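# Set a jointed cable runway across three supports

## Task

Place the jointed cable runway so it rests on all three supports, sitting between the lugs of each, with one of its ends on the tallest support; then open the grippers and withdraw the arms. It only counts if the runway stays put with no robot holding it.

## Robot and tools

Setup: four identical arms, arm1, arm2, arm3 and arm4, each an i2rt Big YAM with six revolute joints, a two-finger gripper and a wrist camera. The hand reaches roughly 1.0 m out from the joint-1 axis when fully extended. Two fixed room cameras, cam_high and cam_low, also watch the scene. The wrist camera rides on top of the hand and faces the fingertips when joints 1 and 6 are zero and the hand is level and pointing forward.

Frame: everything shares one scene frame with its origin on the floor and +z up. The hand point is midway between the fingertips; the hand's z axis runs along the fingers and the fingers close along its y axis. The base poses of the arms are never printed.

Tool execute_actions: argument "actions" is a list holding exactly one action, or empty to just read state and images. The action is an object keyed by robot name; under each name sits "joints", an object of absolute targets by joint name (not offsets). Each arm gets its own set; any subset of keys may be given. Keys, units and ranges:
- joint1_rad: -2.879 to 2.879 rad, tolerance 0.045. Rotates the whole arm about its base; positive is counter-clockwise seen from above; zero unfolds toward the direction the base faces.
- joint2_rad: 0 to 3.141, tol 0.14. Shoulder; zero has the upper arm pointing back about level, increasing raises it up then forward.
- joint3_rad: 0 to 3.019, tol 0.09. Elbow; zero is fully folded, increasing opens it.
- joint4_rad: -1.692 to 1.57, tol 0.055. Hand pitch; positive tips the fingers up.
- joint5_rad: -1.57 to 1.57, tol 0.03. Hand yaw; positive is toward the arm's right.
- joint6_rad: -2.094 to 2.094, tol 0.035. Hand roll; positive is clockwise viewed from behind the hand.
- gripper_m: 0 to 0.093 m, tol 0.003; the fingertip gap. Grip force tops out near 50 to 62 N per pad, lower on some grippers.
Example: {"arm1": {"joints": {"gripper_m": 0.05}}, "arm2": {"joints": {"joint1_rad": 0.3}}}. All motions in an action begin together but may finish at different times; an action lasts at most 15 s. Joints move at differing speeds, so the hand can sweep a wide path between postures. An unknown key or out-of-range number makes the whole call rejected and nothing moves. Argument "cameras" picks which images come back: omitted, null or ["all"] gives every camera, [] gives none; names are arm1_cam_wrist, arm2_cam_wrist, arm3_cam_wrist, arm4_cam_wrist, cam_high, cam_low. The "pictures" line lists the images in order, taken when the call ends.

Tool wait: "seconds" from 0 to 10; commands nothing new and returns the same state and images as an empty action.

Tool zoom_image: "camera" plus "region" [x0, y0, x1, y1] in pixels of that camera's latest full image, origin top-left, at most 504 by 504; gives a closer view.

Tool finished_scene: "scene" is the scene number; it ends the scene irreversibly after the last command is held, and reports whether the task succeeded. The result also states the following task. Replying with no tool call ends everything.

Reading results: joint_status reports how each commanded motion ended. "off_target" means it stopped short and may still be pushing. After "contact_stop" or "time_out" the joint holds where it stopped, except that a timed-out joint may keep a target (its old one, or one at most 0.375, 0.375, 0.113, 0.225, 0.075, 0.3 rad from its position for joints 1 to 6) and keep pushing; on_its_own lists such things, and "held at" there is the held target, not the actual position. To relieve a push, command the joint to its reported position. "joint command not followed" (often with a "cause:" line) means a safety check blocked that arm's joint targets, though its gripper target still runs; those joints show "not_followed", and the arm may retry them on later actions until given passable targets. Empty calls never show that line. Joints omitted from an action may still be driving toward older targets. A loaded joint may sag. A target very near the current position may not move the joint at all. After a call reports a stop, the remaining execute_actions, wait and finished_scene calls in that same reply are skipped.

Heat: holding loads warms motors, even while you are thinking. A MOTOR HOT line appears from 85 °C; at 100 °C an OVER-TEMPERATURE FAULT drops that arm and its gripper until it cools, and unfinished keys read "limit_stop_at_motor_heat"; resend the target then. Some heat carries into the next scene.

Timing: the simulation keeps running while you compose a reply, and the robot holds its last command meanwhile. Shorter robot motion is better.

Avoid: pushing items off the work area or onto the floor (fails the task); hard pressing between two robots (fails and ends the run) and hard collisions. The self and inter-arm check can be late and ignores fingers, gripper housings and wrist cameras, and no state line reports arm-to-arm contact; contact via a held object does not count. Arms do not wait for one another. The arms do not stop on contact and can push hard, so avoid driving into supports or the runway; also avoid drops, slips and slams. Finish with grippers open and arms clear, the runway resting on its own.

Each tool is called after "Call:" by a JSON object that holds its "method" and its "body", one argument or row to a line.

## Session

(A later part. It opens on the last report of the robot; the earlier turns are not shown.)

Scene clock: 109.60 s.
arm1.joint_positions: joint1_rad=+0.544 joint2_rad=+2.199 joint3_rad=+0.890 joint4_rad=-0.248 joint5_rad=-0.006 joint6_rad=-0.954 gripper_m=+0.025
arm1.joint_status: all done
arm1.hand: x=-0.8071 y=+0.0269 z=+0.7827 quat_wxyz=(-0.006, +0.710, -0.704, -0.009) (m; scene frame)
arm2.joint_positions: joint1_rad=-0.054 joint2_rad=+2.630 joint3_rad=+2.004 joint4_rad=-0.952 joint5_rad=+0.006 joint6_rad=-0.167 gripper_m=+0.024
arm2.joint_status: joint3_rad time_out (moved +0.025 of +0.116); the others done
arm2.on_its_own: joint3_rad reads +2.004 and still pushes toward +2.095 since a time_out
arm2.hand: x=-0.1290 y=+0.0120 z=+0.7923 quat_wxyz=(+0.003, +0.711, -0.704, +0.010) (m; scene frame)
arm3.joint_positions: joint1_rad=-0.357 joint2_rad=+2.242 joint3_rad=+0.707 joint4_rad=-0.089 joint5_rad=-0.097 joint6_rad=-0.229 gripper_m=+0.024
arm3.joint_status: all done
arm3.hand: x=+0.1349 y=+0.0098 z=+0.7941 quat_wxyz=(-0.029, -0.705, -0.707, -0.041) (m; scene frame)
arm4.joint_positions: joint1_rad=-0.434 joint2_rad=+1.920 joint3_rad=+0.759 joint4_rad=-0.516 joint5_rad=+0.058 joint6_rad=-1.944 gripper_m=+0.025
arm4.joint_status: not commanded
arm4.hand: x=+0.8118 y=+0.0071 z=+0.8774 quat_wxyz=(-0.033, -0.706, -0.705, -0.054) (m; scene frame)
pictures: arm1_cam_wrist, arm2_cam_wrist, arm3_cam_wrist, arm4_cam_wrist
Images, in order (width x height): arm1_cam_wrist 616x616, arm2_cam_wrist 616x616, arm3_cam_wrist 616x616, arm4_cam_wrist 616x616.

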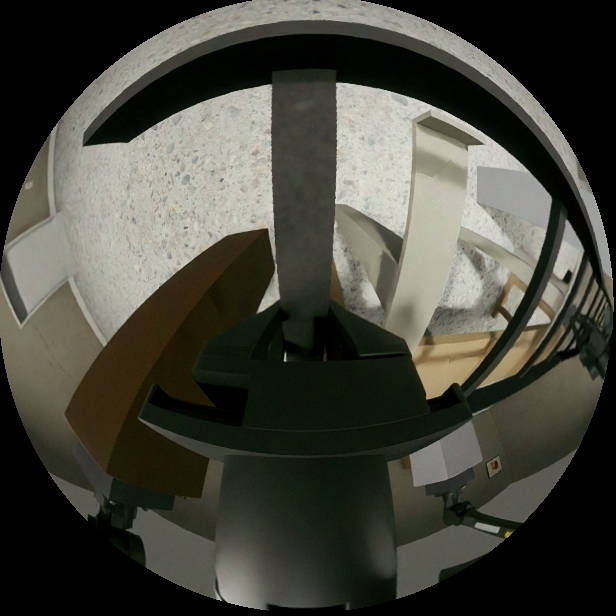

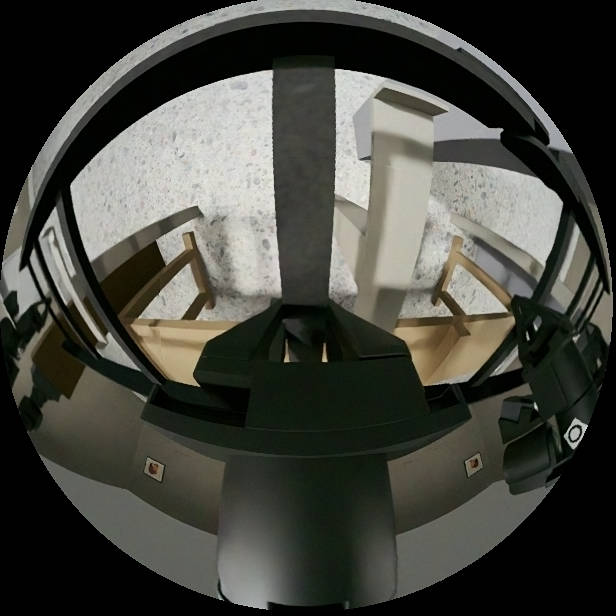

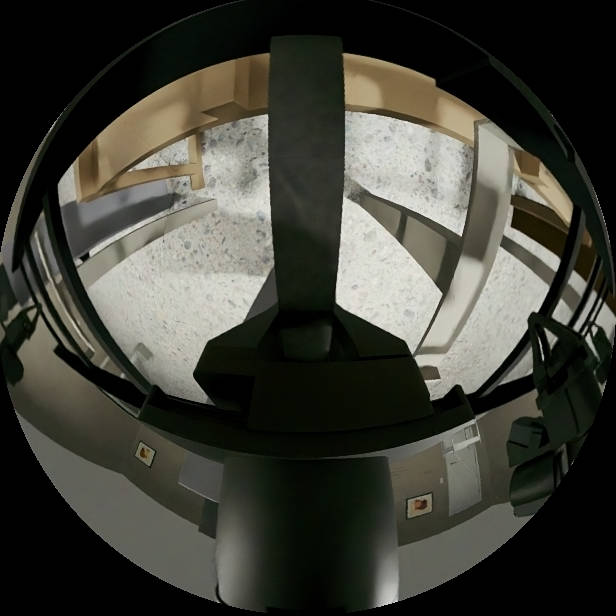

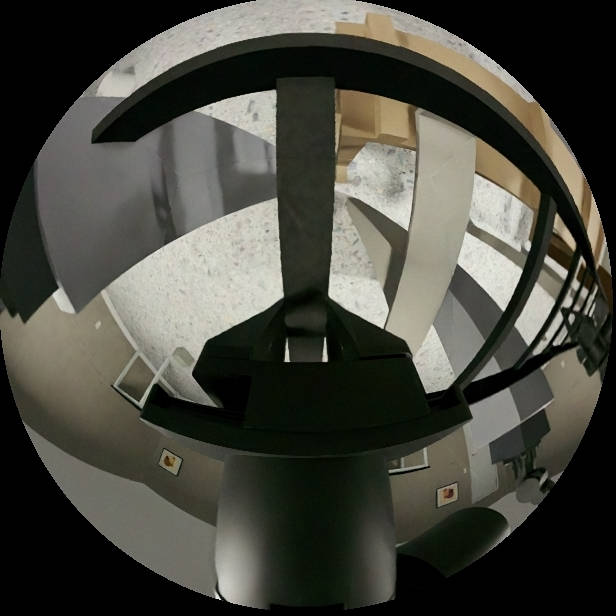

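Call:
{"method": "execute_actions", "body": {
  "actions": [
    {"arm1":{"joints":{"joint1_rad":0.497,"joint3_rad":0.862,"joint4_rad":-0.25,"joint6_rad":-1.0}},"arm2":{"joints":{"joint2_rad":2.57,"joint3_rad":1.965,"joint4_rad":-0.93}},"arm3":{"joints":{"joint3_rad":0.74,"joint4_rad":-0.12}}}
  ],
  "cameras": ["arm1_cam_wrist","arm2_cam_wrist","arm3_cam_wrist","arm4_cam_wrist"]
}}

Call:
{"method": "zoom_image", "body": {
  "camera": "arm1_cam_wrist",
  "region": [360, 40, 540, 220]
}}

Call:
{"method": "zoom_image", "body": {
  "camera": "arm2_cam_wrist",
  "region": [320, 20, 500, 200]
}}

Call:
{"method": "zoom_image", "body": {
  "camera": "arm4_cam_wrist",
  "region": [360, 40, 540, 220]
}}

Scene clock: 116.97 s.
arm1.joint_positions: joint1_rad=+0.507 joint2_rad=+2.199 joint3_rad=+0.867 joint4_rad=-0.242 joint5_rad=+0.002 joint6_rad=-0.998 gripper_m=+0.025
arm1.joint_status: all done
arm1.hand: x=-0.8084 y=+0.0063 z=+0.7803 quat_wxyz=(+0.003, +0.712, -0.702, -0.006) (m; scene frame)
arm2.joint_positions: joint1_rad=-0.054 joint2_rad=+2.613 joint3_rad=+1.960 joint4_rad=-0.947 joint5_rad=+0.008 joint6_rad=-0.172 gripper_m=+0.024
arm2.joint_status: all done
arm2.hand: x=-0.1310 y=-0.0022 z=+0.7899 quat_wxyz=(+0.012, +0.712, -0.701, +0.018) (m; scene frame)
arm3.joint_positions: joint1_rad=-0.357 joint2_rad=+2.242 joint3_rad=+0.728 joint4_rad=-0.094 joint5_rad=-0.099 joint6_rad=-0.237 gripper_m=+0.024
arm3.joint_status: all done
arm3.hand: x=+0.1326 y=-0.0017 z=+0.7944 quat_wxyz=(-0.035, -0.702, -0.710, -0.035) (m; scene frame)
arm4.joint_positions: joint1_rad=-0.434 joint2_rad=+1.920 joint3_rad=+0.760 joint4_rad=-0.516 joint5_rad=+0.047 joint6_rad=-1.949 gripper_m=+0.025
arm4.joint_status: not commanded
arm4.hand: x=+0.8105 y=+0.0055 z=+0.8774 quat_wxyz=(-0.034, -0.705, -0.707, -0.048) (m; scene frame)
pictures: arm1_cam_wrist, arm2_cam_wrist, arm3_cam_wrist, arm4_cam_wrist
Images, in order (width x height): arm1_cam_wrist 616x616, arm2_cam_wrist 616x616, arm3_cam_wrist 616x616, arm4_cam_wrist 616x616.

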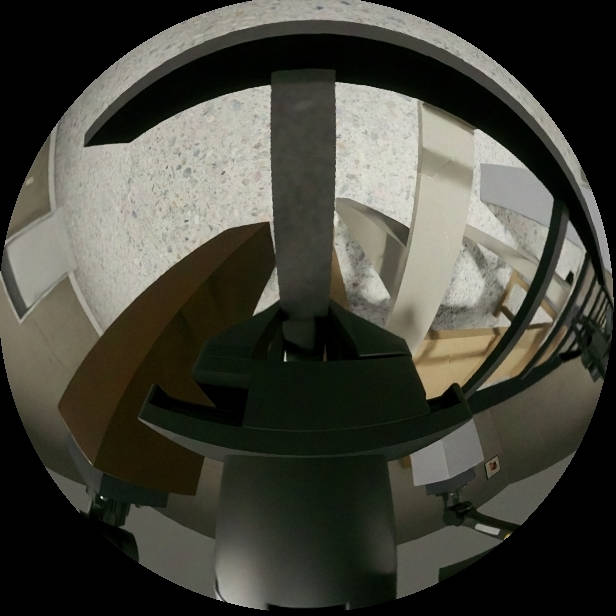

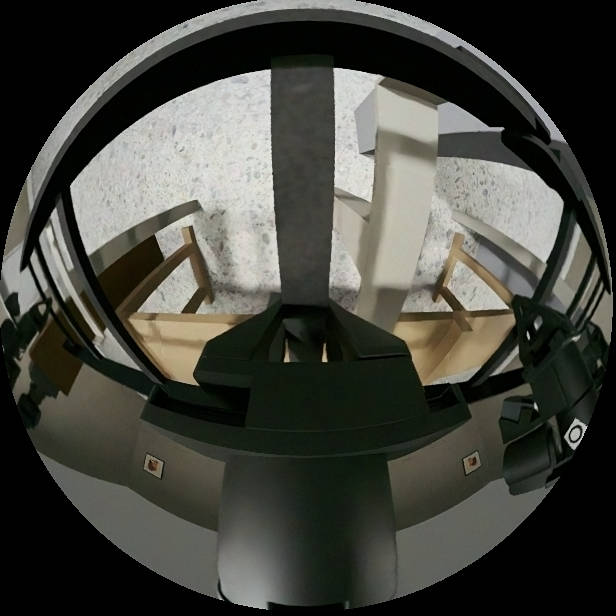

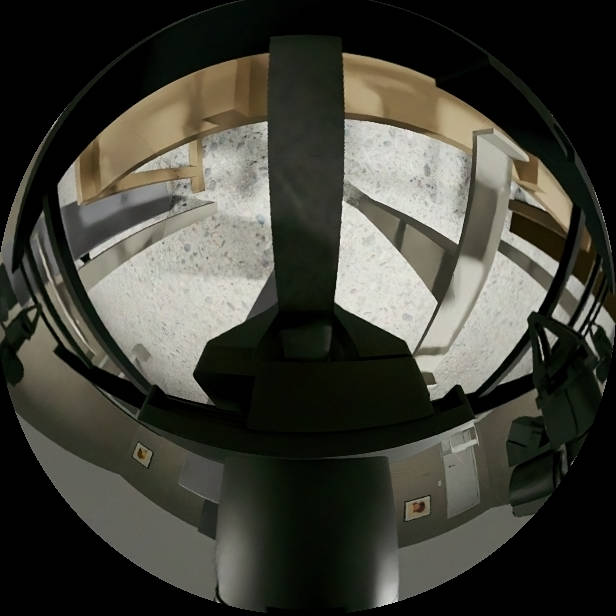

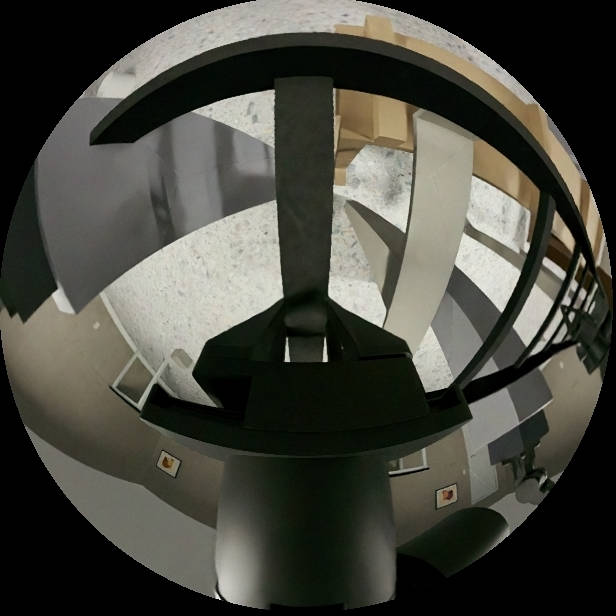

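Region (360, 40, 540, 220) of arm1_cam_wrist's 616x616 image, scaled by 2.800, with more detail than that image has.

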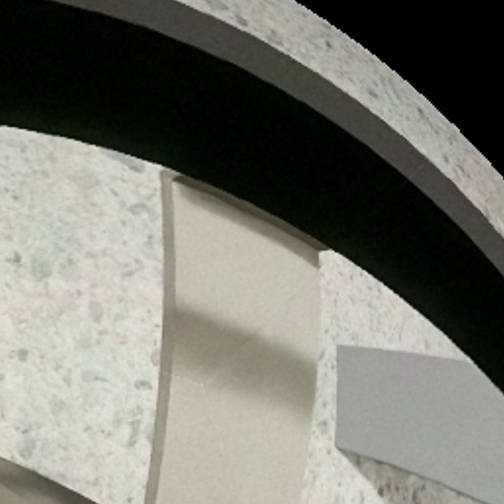

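Region (320, 20, 500, 200) of arm2_cam_wrist's 616x616 image, scaled by 2.800, with more detail than that image has.

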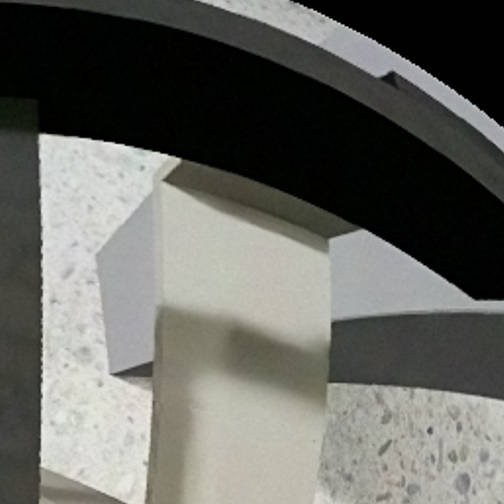

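Region (360, 40, 540, 220) of arm4_cam_wrist's 616x616 image, scaled by 2.800, with more detail than that image has.

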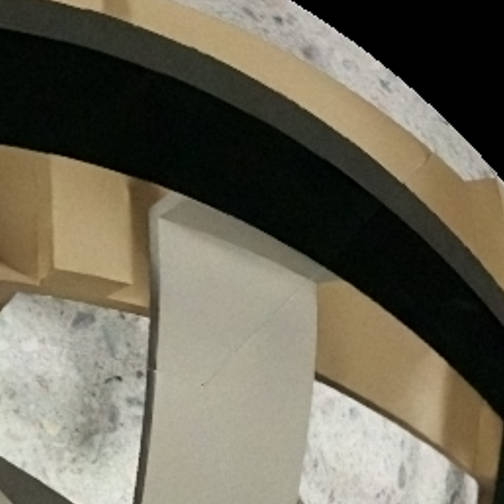

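Call:
{"method": "zoom_image", "body": {
  "camera": "arm3_cam_wrist",
  "region": [420, 70, 600, 250]
}}

Region (420, 70, 600, 250) of arm3_cam_wrist's 616x616 image, scaled by 2.800, with more detail than that image has.

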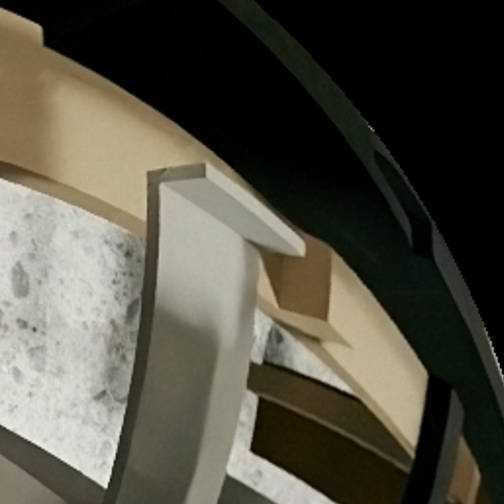

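Call:
{"method": "execute_actions", "body": {
  "actions": [
    {"arm1":{"joints":{"joint1_rad":0.522,"joint2_rad":2.185,"joint3_rad":0.895,"joint4_rad":-0.21,"joint6_rad":-0.985}},"arm2":{"joints":{"joint2_rad":2.61,"joint3_rad":1.985,"joint4_rad":-0.89}},"arm3":{"joints":{"joint2_rad":2.197,"joint3_rad":0.752,"joint4_rad":-0.065}},"arm4":{"joints":{"joint2_rad":1.93,"joint3_rad":0.78,"joint4_rad":-0.475}}}
  ],
  "cameras": ["arm1_cam_wrist","arm2_cam_wrist","arm3_cam_wrist","arm4_cam_wrist"]
}}

Call:
{"method": "zoom_image", "body": {
  "camera": "arm1_cam_wrist",
  "region": [360, 40, 540, 220]
}}

Call:
{"method": "zoom_image", "body": {
  "camera": "arm2_cam_wrist",
  "region": [320, 20, 500, 200]
}}

Call:
{"method": "zoom_image", "body": {
  "camera": "arm3_cam_wrist",
  "region": [420, 70, 600, 250]
}}

Call:
{"method": "zoom_image", "body": {
  "camera": "arm4_cam_wrist",
  "region": [360, 40, 540, 220]
}}

Scene clock: 129.63 s.
arm1.joint_positions: joint1_rad=+0.514 joint2_rad=+2.240 joint3_rad=+0.881 joint4_rad=-0.206 joint5_rad=+0.002 joint6_rad=-0.992 gripper_m=+0.025
arm1.joint_status: all done
arm1.hand: x=-0.8080 y=+0.0103 z=+0.7664 quat_wxyz=(-0.001, +0.712, -0.702, -0.005) (m; scene frame)
arm2.joint_positions: joint1_rad=-0.054 joint2_rad=+2.633 joint3_rad=+1.960 joint4_rad=-0.904 joint5_rad=+0.008 joint6_rad=-0.172 gripper_m=+0.024
arm2.joint_status: all done
arm2.hand: x=-0.1309 y=+0.0013 z=+0.7768 quat_wxyz=(+0.003, +0.713, -0.701, +0.011) (m; scene frame)
arm3.joint_positions: joint1_rad=-0.357 joint2_rad=+2.291 joint3_rad=+0.742 joint4_rad=-0.064 joint5_rad=-0.098 joint6_rad=-0.237 gripper_m=+0.024
arm3.joint_status: all done
arm3.hand: x=+0.1328 y=+0.0002 z=+0.7796 quat_wxyz=(-0.033, -0.702, -0.710, -0.036) (m; scene frame)
arm4.joint_positions: joint1_rad=-0.434 joint2_rad=+1.964 joint3_rad=+0.760 joint4_rad=-0.468 joint5_rad=+0.048 joint6_rad=-1.949 gripper_m=+0.025
arm4.joint_status: all done
arm4.hand: x=+0.8106 y=+0.0060 z=+0.8622 quat_wxyz=(-0.032, -0.705, -0.707, -0.048) (m; scene frame)
pictures: arm1_cam_wrist, arm2_cam_wrist, arm3_cam_wrist, arm4_cam_wrist
Images, in order (width x height): arm1_cam_wrist 616x616, arm2_cam_wrist 616x616, arm3_cam_wrist 616x616, arm4_cam_wrist 616x616.

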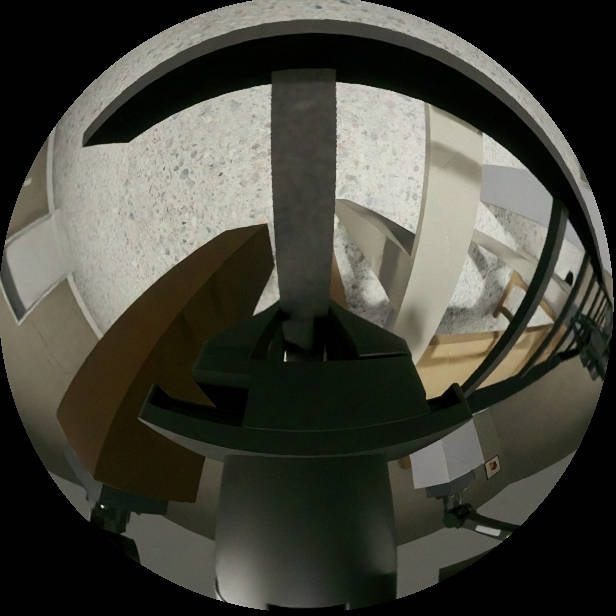

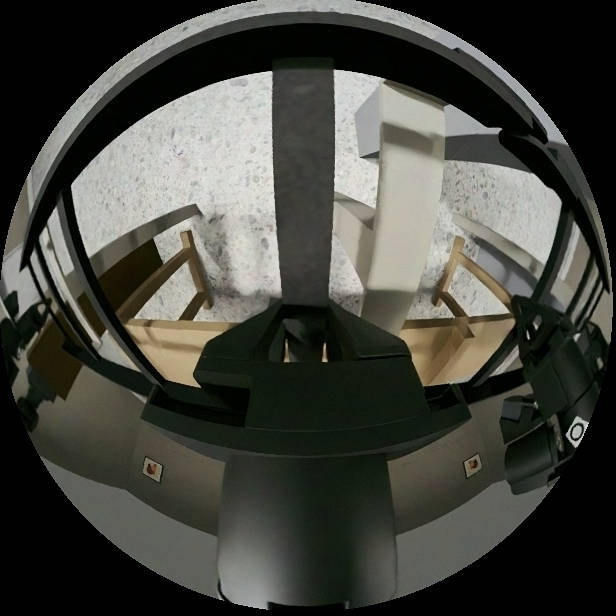

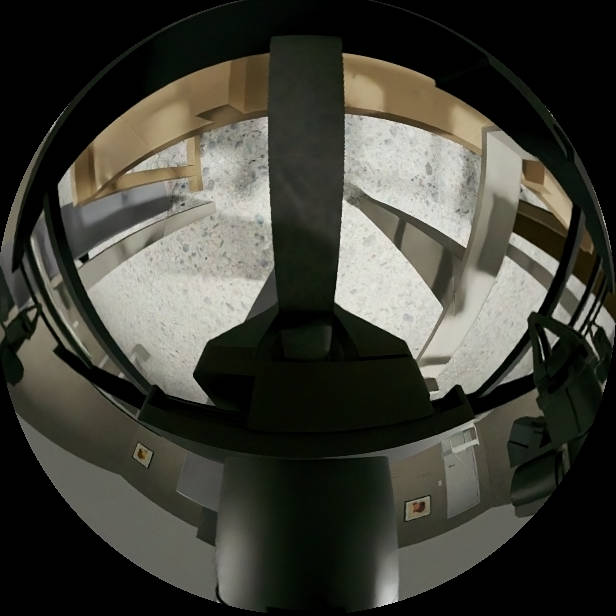

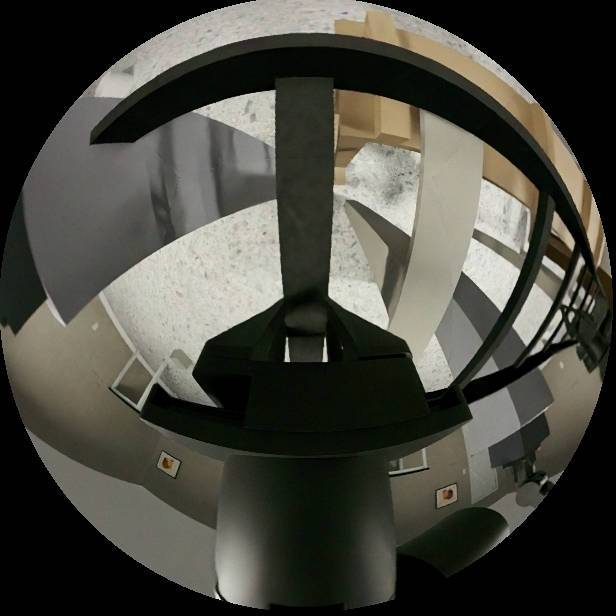

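Region (360, 40, 540, 220) of arm1_cam_wrist's 616x616 image, scaled by 2.800, with more detail than that image has.

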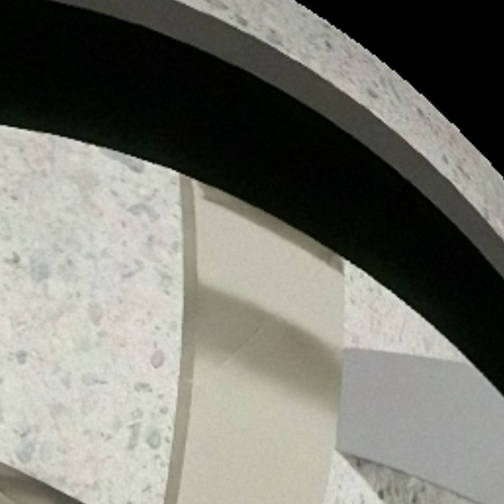

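Region (320, 20, 500, 200) of arm2_cam_wrist's 616x616 image, scaled by 2.800, with more detail than that image has.

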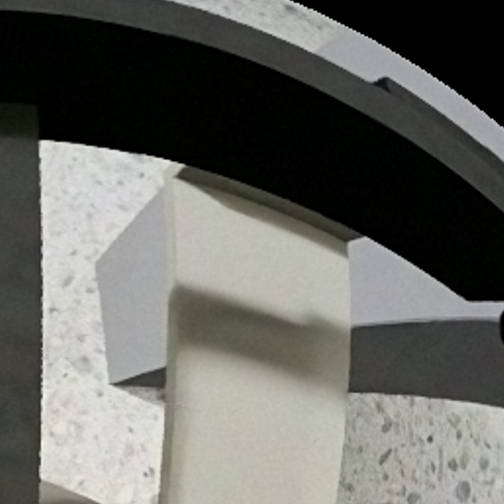

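Region (420, 70, 600, 250) of arm3_cam_wrist's 616x616 image, scaled by 2.800, with more detail than that image has.

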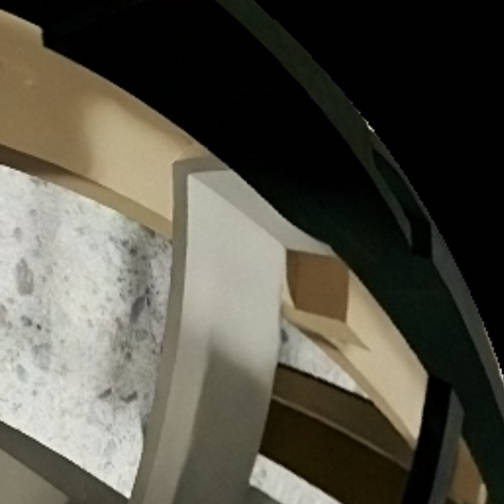

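Region (360, 40, 540, 220) of arm4_cam_wrist's 616x616 image, scaled by 2.800, with more detail than that image has.

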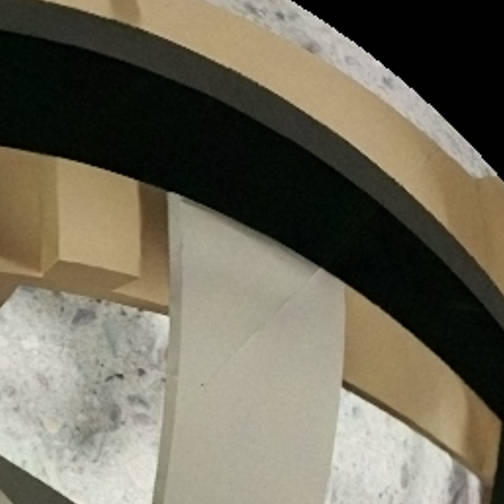

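Call:
{"method": "execute_actions", "body": {
  "actions": [
    {"arm1":{"joints":{"joint2_rad":2.225,"joint3_rad":0.905,"joint4_rad":-0.18}},"arm2":{"joints":{"joint2_rad":2.645,"joint3_rad":2.055,"joint4_rad":-0.89}},"arm3":{"joints":{"joint2_rad":2.24,"joint3_rad":0.755,"joint4_rad":-0.03}},"arm4":{"joints":{"joint2_rad":1.97,"joint3_rad":0.785,"joint4_rad":-0.435}}}
  ],
  "cameras": ["arm1_cam_wrist","arm2_cam_wrist","arm3_cam_wrist","arm4_cam_wrist"]
}}

Call:
{"method": "zoom_image", "body": {
  "camera": "arm1_cam_wrist",
  "region": [360, 40, 540, 220]
}}

Call:
{"method": "zoom_image", "body": {
  "camera": "arm2_cam_wrist",
  "region": [320, 20, 500, 200]
}}

Call:
{"method": "zoom_image", "body": {
  "camera": "arm3_cam_wrist",
  "region": [420, 70, 600, 250]
}}

Call:
{"method": "zoom_image", "body": {
  "camera": "arm4_cam_wrist",
  "region": [360, 40, 540, 220]
}}

Scene clock: 137.07 s.
arm1.joint_positions: joint1_rad=+0.514 joint2_rad=+2.281 joint3_rad=+0.895 joint4_rad=-0.178 joint5_rad=+0.003 joint6_rad=-0.991 gripper_m=+0.025
arm1.joint_status: all done
arm1.hand: x=-0.8079 y=+0.0104 z=+0.7522 quat_wxyz=(-0.001, +0.712, -0.702, -0.005) (m; scene frame)
arm2.joint_positions: joint1_rad=-0.054 joint2_rad=+2.663 joint3_rad=+1.981 joint4_rad=-0.902 joint5_rad=+0.008 joint6_rad=-0.172 gripper_m=+0.024
arm2.joint_status: all done
arm2.hand: x=-0.1308 y=+0.0012 z=+0.7631 quat_wxyz=(+0.005, +0.713, -0.701, +0.013) (m; scene frame)
arm3.joint_positions: joint1_rad=-0.357 joint2_rad=+2.334 joint3_rad=+0.755 joint4_rad=-0.029 joint5_rad=-0.098 joint6_rad=-0.237 gripper_m=+0.024
arm3.joint_status: all done
arm3.hand: x=+0.1327 y=+0.0004 z=+0.7664 quat_wxyz=(-0.034, -0.702, -0.710, -0.034) (m; scene frame)
arm4.joint_positions: joint1_rad=-0.434 joint2_rad=+2.005 joint3_rad=+0.765 joint4_rad=-0.431 joint5_rad=+0.048 joint6_rad=-1.949 gripper_m=+0.025
arm4.joint_status: all done
arm4.hand: x=+0.8103 y=+0.0063 z=+0.8487 quat_wxyz=(-0.032, -0.705, -0.707, -0.048) (m; scene frame)
pictures: arm1_cam_wrist, arm2_cam_wrist, arm3_cam_wrist, arm4_cam_wrist
Images, in order (width x height): arm1_cam_wrist 616x616, arm2_cam_wrist 616x616, arm3_cam_wrist 616x616, arm4_cam_wrist 616x616.

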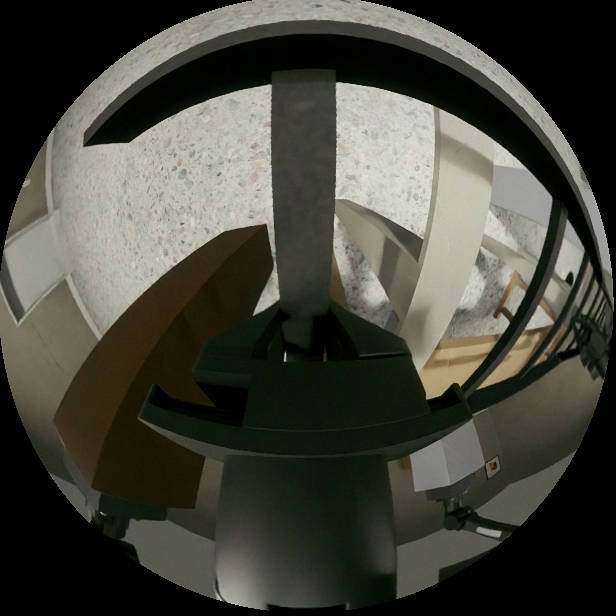

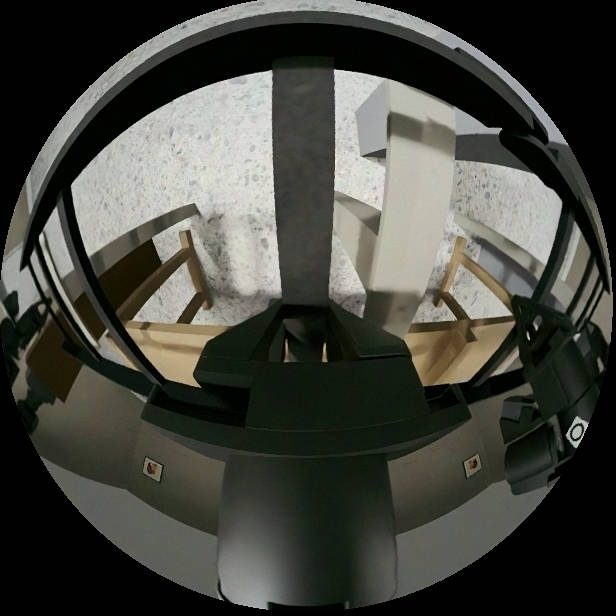

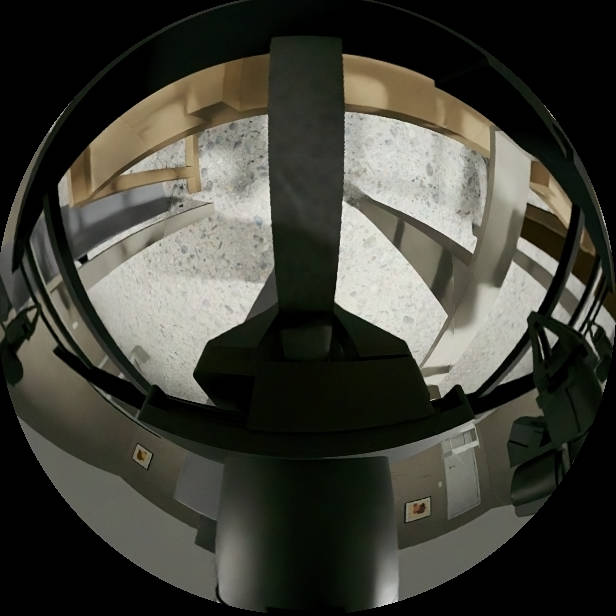

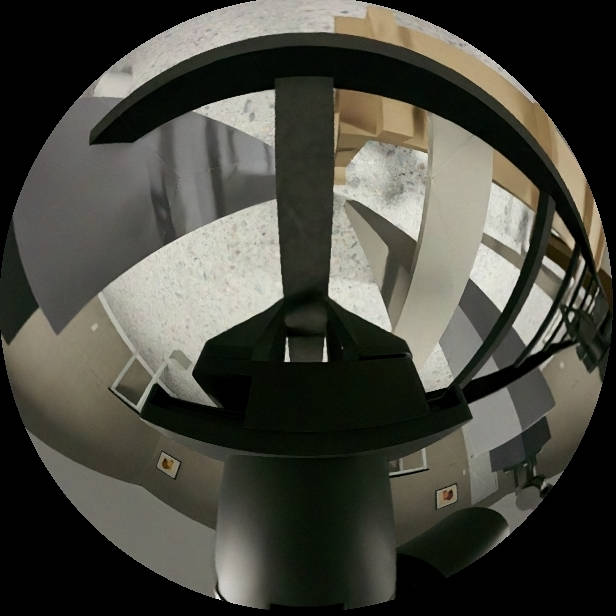

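Region (360, 40, 540, 220) of arm1_cam_wrist's 616x616 image, scaled by 2.800, with more detail than that image has.

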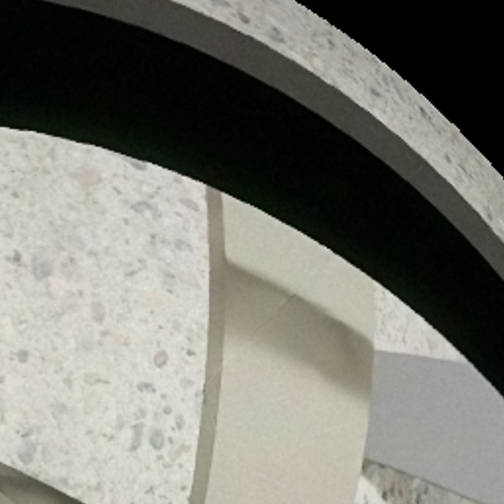

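Region (320, 20, 500, 200) of arm2_cam_wrist's 616x616 image, scaled by 2.800, with more detail than that image has.

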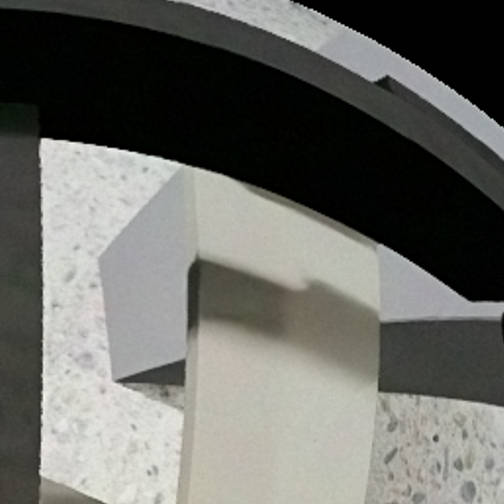

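Region (420, 70, 600, 250) of arm3_cam_wrist's 616x616 image, scaled by 2.800, with more detail than that image has.

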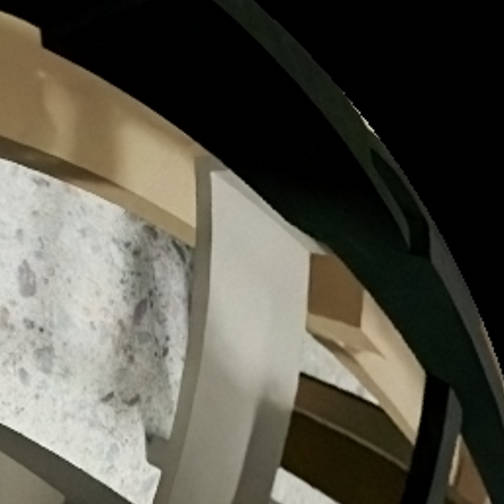

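Region (360, 40, 540, 220) of arm4_cam_wrist's 616x616 image, scaled by 2.800, with more detail than that image has.

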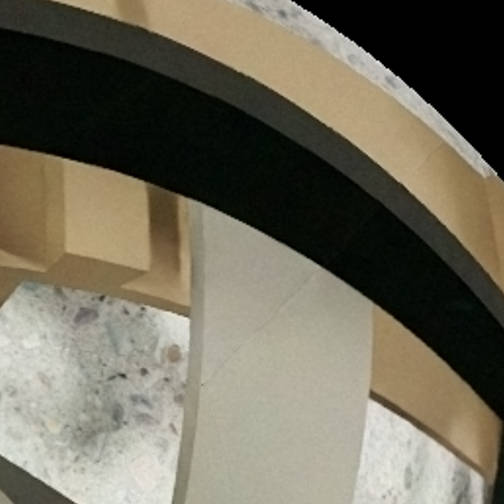

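Call:
{"method": "execute_actions", "body": {
  "actions": [
    {"arm1":{"joints":{"joint2_rad":2.265,"joint3_rad":0.918,"joint4_rad":-0.15}},"arm2":{"joints":{"joint2_rad":2.67,"joint3_rad":2.065,"joint4_rad":-0.86}},"arm3":{"joints":{"joint2_rad":2.285,"joint3_rad":0.76,"joint4_rad":0.012}},"arm4":{"joints":{"joint2_rad":2.01,"joint3_rad":0.795,"joint4_rad":-0.40}}}
  ],
  "cameras": ["arm1_cam_wrist","arm2_cam_wrist","arm3_cam_wrist","arm4_cam_wrist","cam_low"]
}}

Call:
{"method": "zoom_image", "body": {
  "camera": "arm2_cam_wrist",
  "region": [320, 20, 500, 200]
}}

Call:
{"method": "zoom_image", "body": {
  "camera": "arm3_cam_wrist",
  "region": [420, 70, 600, 250]
}}

Call:
{"method": "zoom_image", "body": {
  "camera": "cam_low",
  "region": [380, 200, 640, 290]
}}

Scene clock: 143.43 s.
arm1.joint_positions: joint1_rad=+0.514 joint2_rad=+2.322 joint3_rad=+0.910 joint4_rad=-0.150 joint5_rad=+0.002 joint6_rad=-0.991 gripper_m=+0.025
arm1.joint_status: all done
arm1.hand: x=-0.8076 y=+0.0111 z=+0.7380 quat_wxyz=(-0.003, +0.712, -0.702, -0.005) (m; scene frame)
arm2.joint_positions: joint1_rad=-0.053 joint2_rad=+2.689 joint3_rad=+1.991 joint4_rad=-0.878 joint5_rad=+0.008 joint6_rad=-0.172 gripper_m=+0.024
arm2.joint_status: all done
arm2.hand: x=-0.1308 y=+0.0020 z=+0.7492 quat_wxyz=(+0.002, +0.713, -0.701, +0.010) (m; scene frame)
arm3.joint_positions: joint1_rad=-0.357 joint2_rad=+2.378 joint3_rad=+0.767 joint4_rad=+0.009 joint5_rad=-0.098 joint6_rad=-0.236 gripper_m=+0.024
arm3.joint_status: all done
arm3.hand: x=+0.1328 y=+0.0010 z=+0.7526 quat_wxyz=(-0.036, -0.702, -0.710, -0.031) (m; scene frame)
arm4.joint_positions: joint1_rad=-0.434 joint2_rad=+2.047 joint3_rad=+0.773 joint4_rad=-0.399 joint5_rad=+0.051 joint6_rad=-1.949 gripper_m=+0.025
arm4.joint_status: all done
arm4.hand: x=+0.8103 y=+0.0071 z=+0.8353 quat_wxyz=(-0.032, -0.705, -0.707, -0.050) (m; scene frame)
pictures: arm1_cam_wrist, arm2_cam_wrist, arm3_cam_wrist, arm4_cam_wrist, cam_low
Images, in order (width x height): arm1_cam_wrist 616x616, arm2_cam_wrist 616x616, arm3_cam_wrist 616x616, arm4_cam_wrist 616x616, cam_low 896x504.

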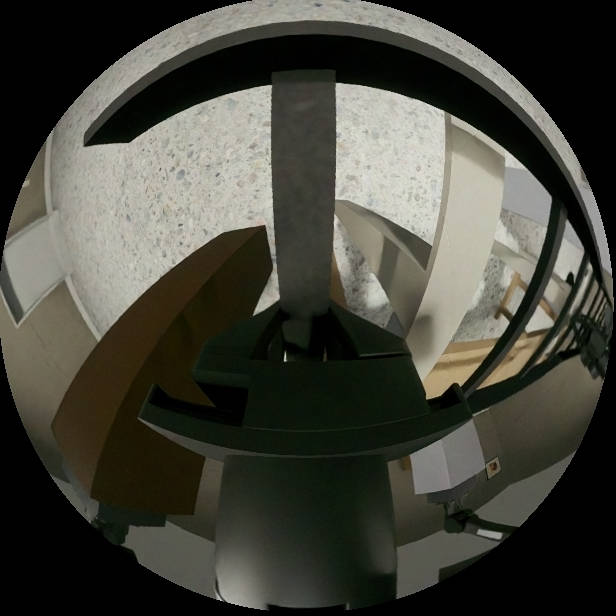

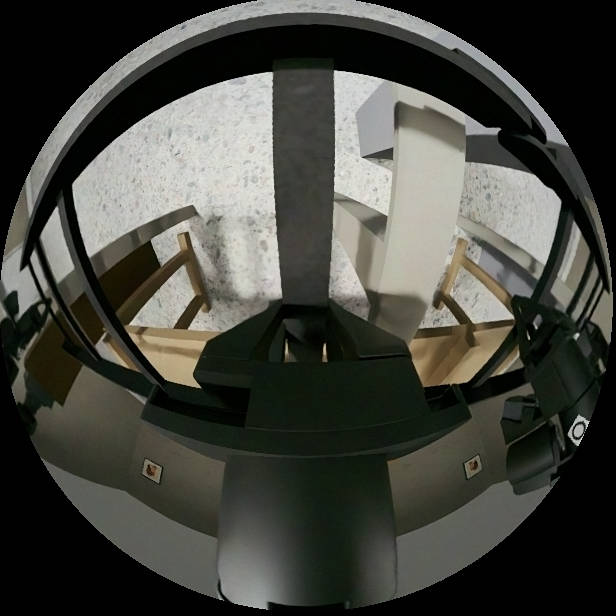

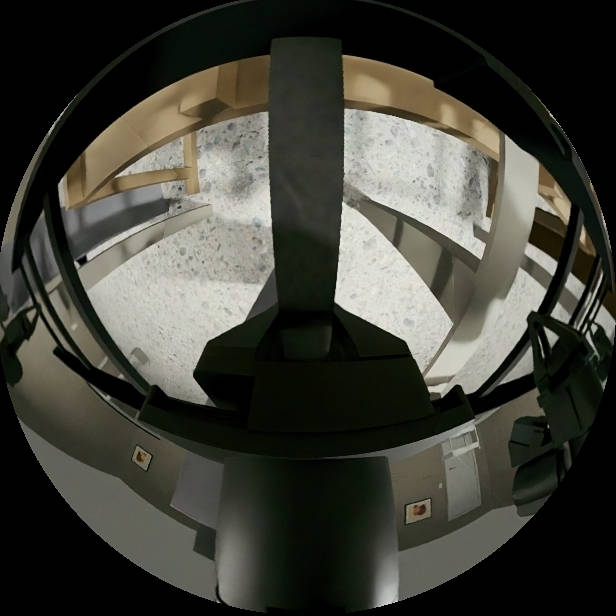

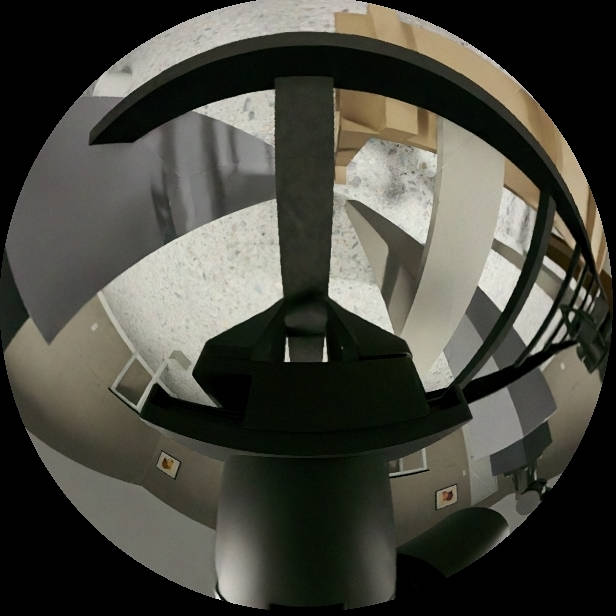

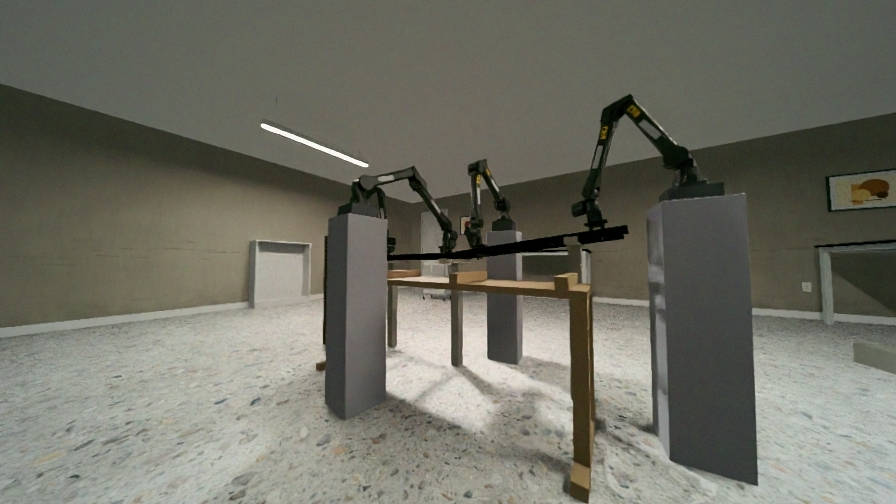

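Region (320, 20, 500, 200) of arm2_cam_wrist's 616x616 image, scaled by 2.800, with more detail than that image has.

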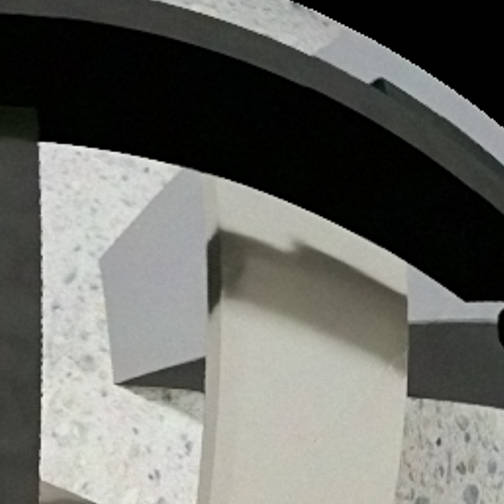

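Region (420, 70, 600, 250) of arm3_cam_wrist's 616x616 image, scaled by 2.800, with more detail than that image has.

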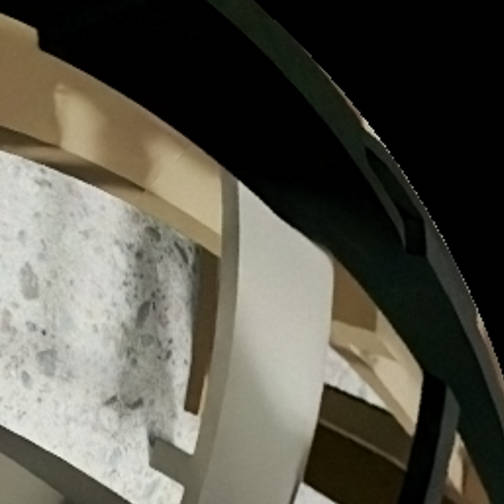

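Region (380, 200, 640, 290) of cam_low's 896x504 image, scaled by 1.938, with more detail than that image has; it fills the top 174 rows of this view, and the rest is white.

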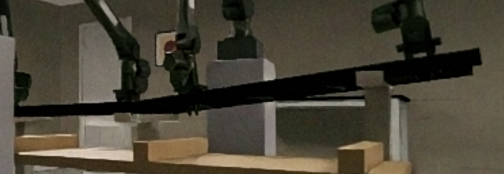

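Rail is inside the lugs. Lower further.

Call:
{"method": "execute_actions", "body": {
  "actions": [
    {"arm1":{"joints":{"joint2_rad":2.30,"joint3_rad":0.928,"joint4_rad":-0.125}},"arm2":{"joints":{"joint2_rad":2.70,"joint3_rad":2.075,"joint4_rad":-0.84}},"arm3":{"joints":{"joint2_rad":2.33,"joint3_rad":0.775,"joint4_rad":0.04}},"arm4":{"joints":{"joint2_rad":2.045,"joint3_rad":0.805,"joint4_rad":-0.37}}}
  ],
  "cameras": ["cam_low"]
}}

Call:
{"method": "zoom_image", "body": {
  "camera": "cam_low",
  "region": [380, 200, 640, 290]
}}

Scene clock: 149.27 s.
arm1.joint_positions: joint1_rad=+0.515 joint2_rad=+2.357 joint3_rad=+0.925 joint4_rad=-0.125 joint5_rad=+0.002 joint6_rad=-0.990 gripper_m=+0.025
arm1.joint_status: all done
arm1.hand: x=-0.8067 y=+0.0119 z=+0.7261 quat_wxyz=(-0.005, +0.712, -0.702, -0.005) (m; scene frame)
arm2.joint_positions: joint1_rad=-0.053 joint2_rad=+2.709 joint3_rad=+2.002 joint4_rad=-0.866 joint5_rad=+0.010 joint6_rad=-0.172 gripper_m=+0.024
arm2.joint_status: all done
arm2.hand: x=-0.1302 y=+0.0023 z=+0.7388 quat_wxyz=(+0.000, +0.713, -0.701, +0.011) (m; scene frame)
arm3.joint_positions: joint1_rad=-0.357 joint2_rad=+2.404 joint3_rad=+0.777 joint4_rad=+0.028 joint5_rad=-0.102 joint6_rad=-0.236 gripper_m=+0.024
arm3.joint_status: all done
arm3.hand: x=+0.1335 y=+0.0009 z=+0.7446 quat_wxyz=(-0.038, -0.702, -0.710, -0.032) (m; scene frame)
arm4.joint_positions: joint1_rad=-0.434 joint2_rad=+2.045 joint3_rad=+0.773 joint4_rad=-0.398 joint5_rad=+0.051 joint6_rad=-1.949 gripper_m=+0.025
arm4.joint_status: all done
arm4.hand: x=+0.8092 y=+0.0075 z=+0.8359 quat_wxyz=(-0.030, -0.705, -0.707, -0.049) (m; scene frame)
pictures: cam_low
Images, in order (width x height): cam_low 896x504.

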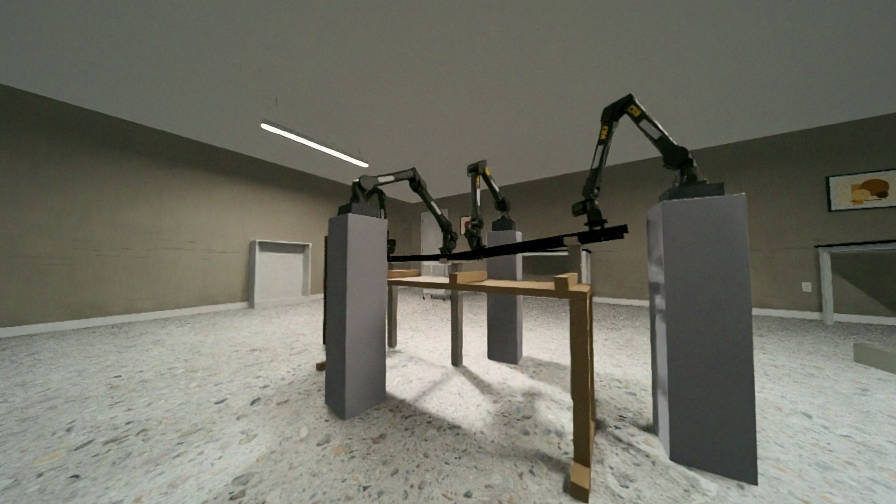

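Region (380, 200, 640, 290) of cam_low's 896x504 image, scaled by 1.938, with more detail than that image has; it fills the top 174 rows of this view, and the rest is white.

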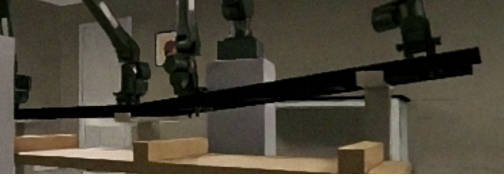

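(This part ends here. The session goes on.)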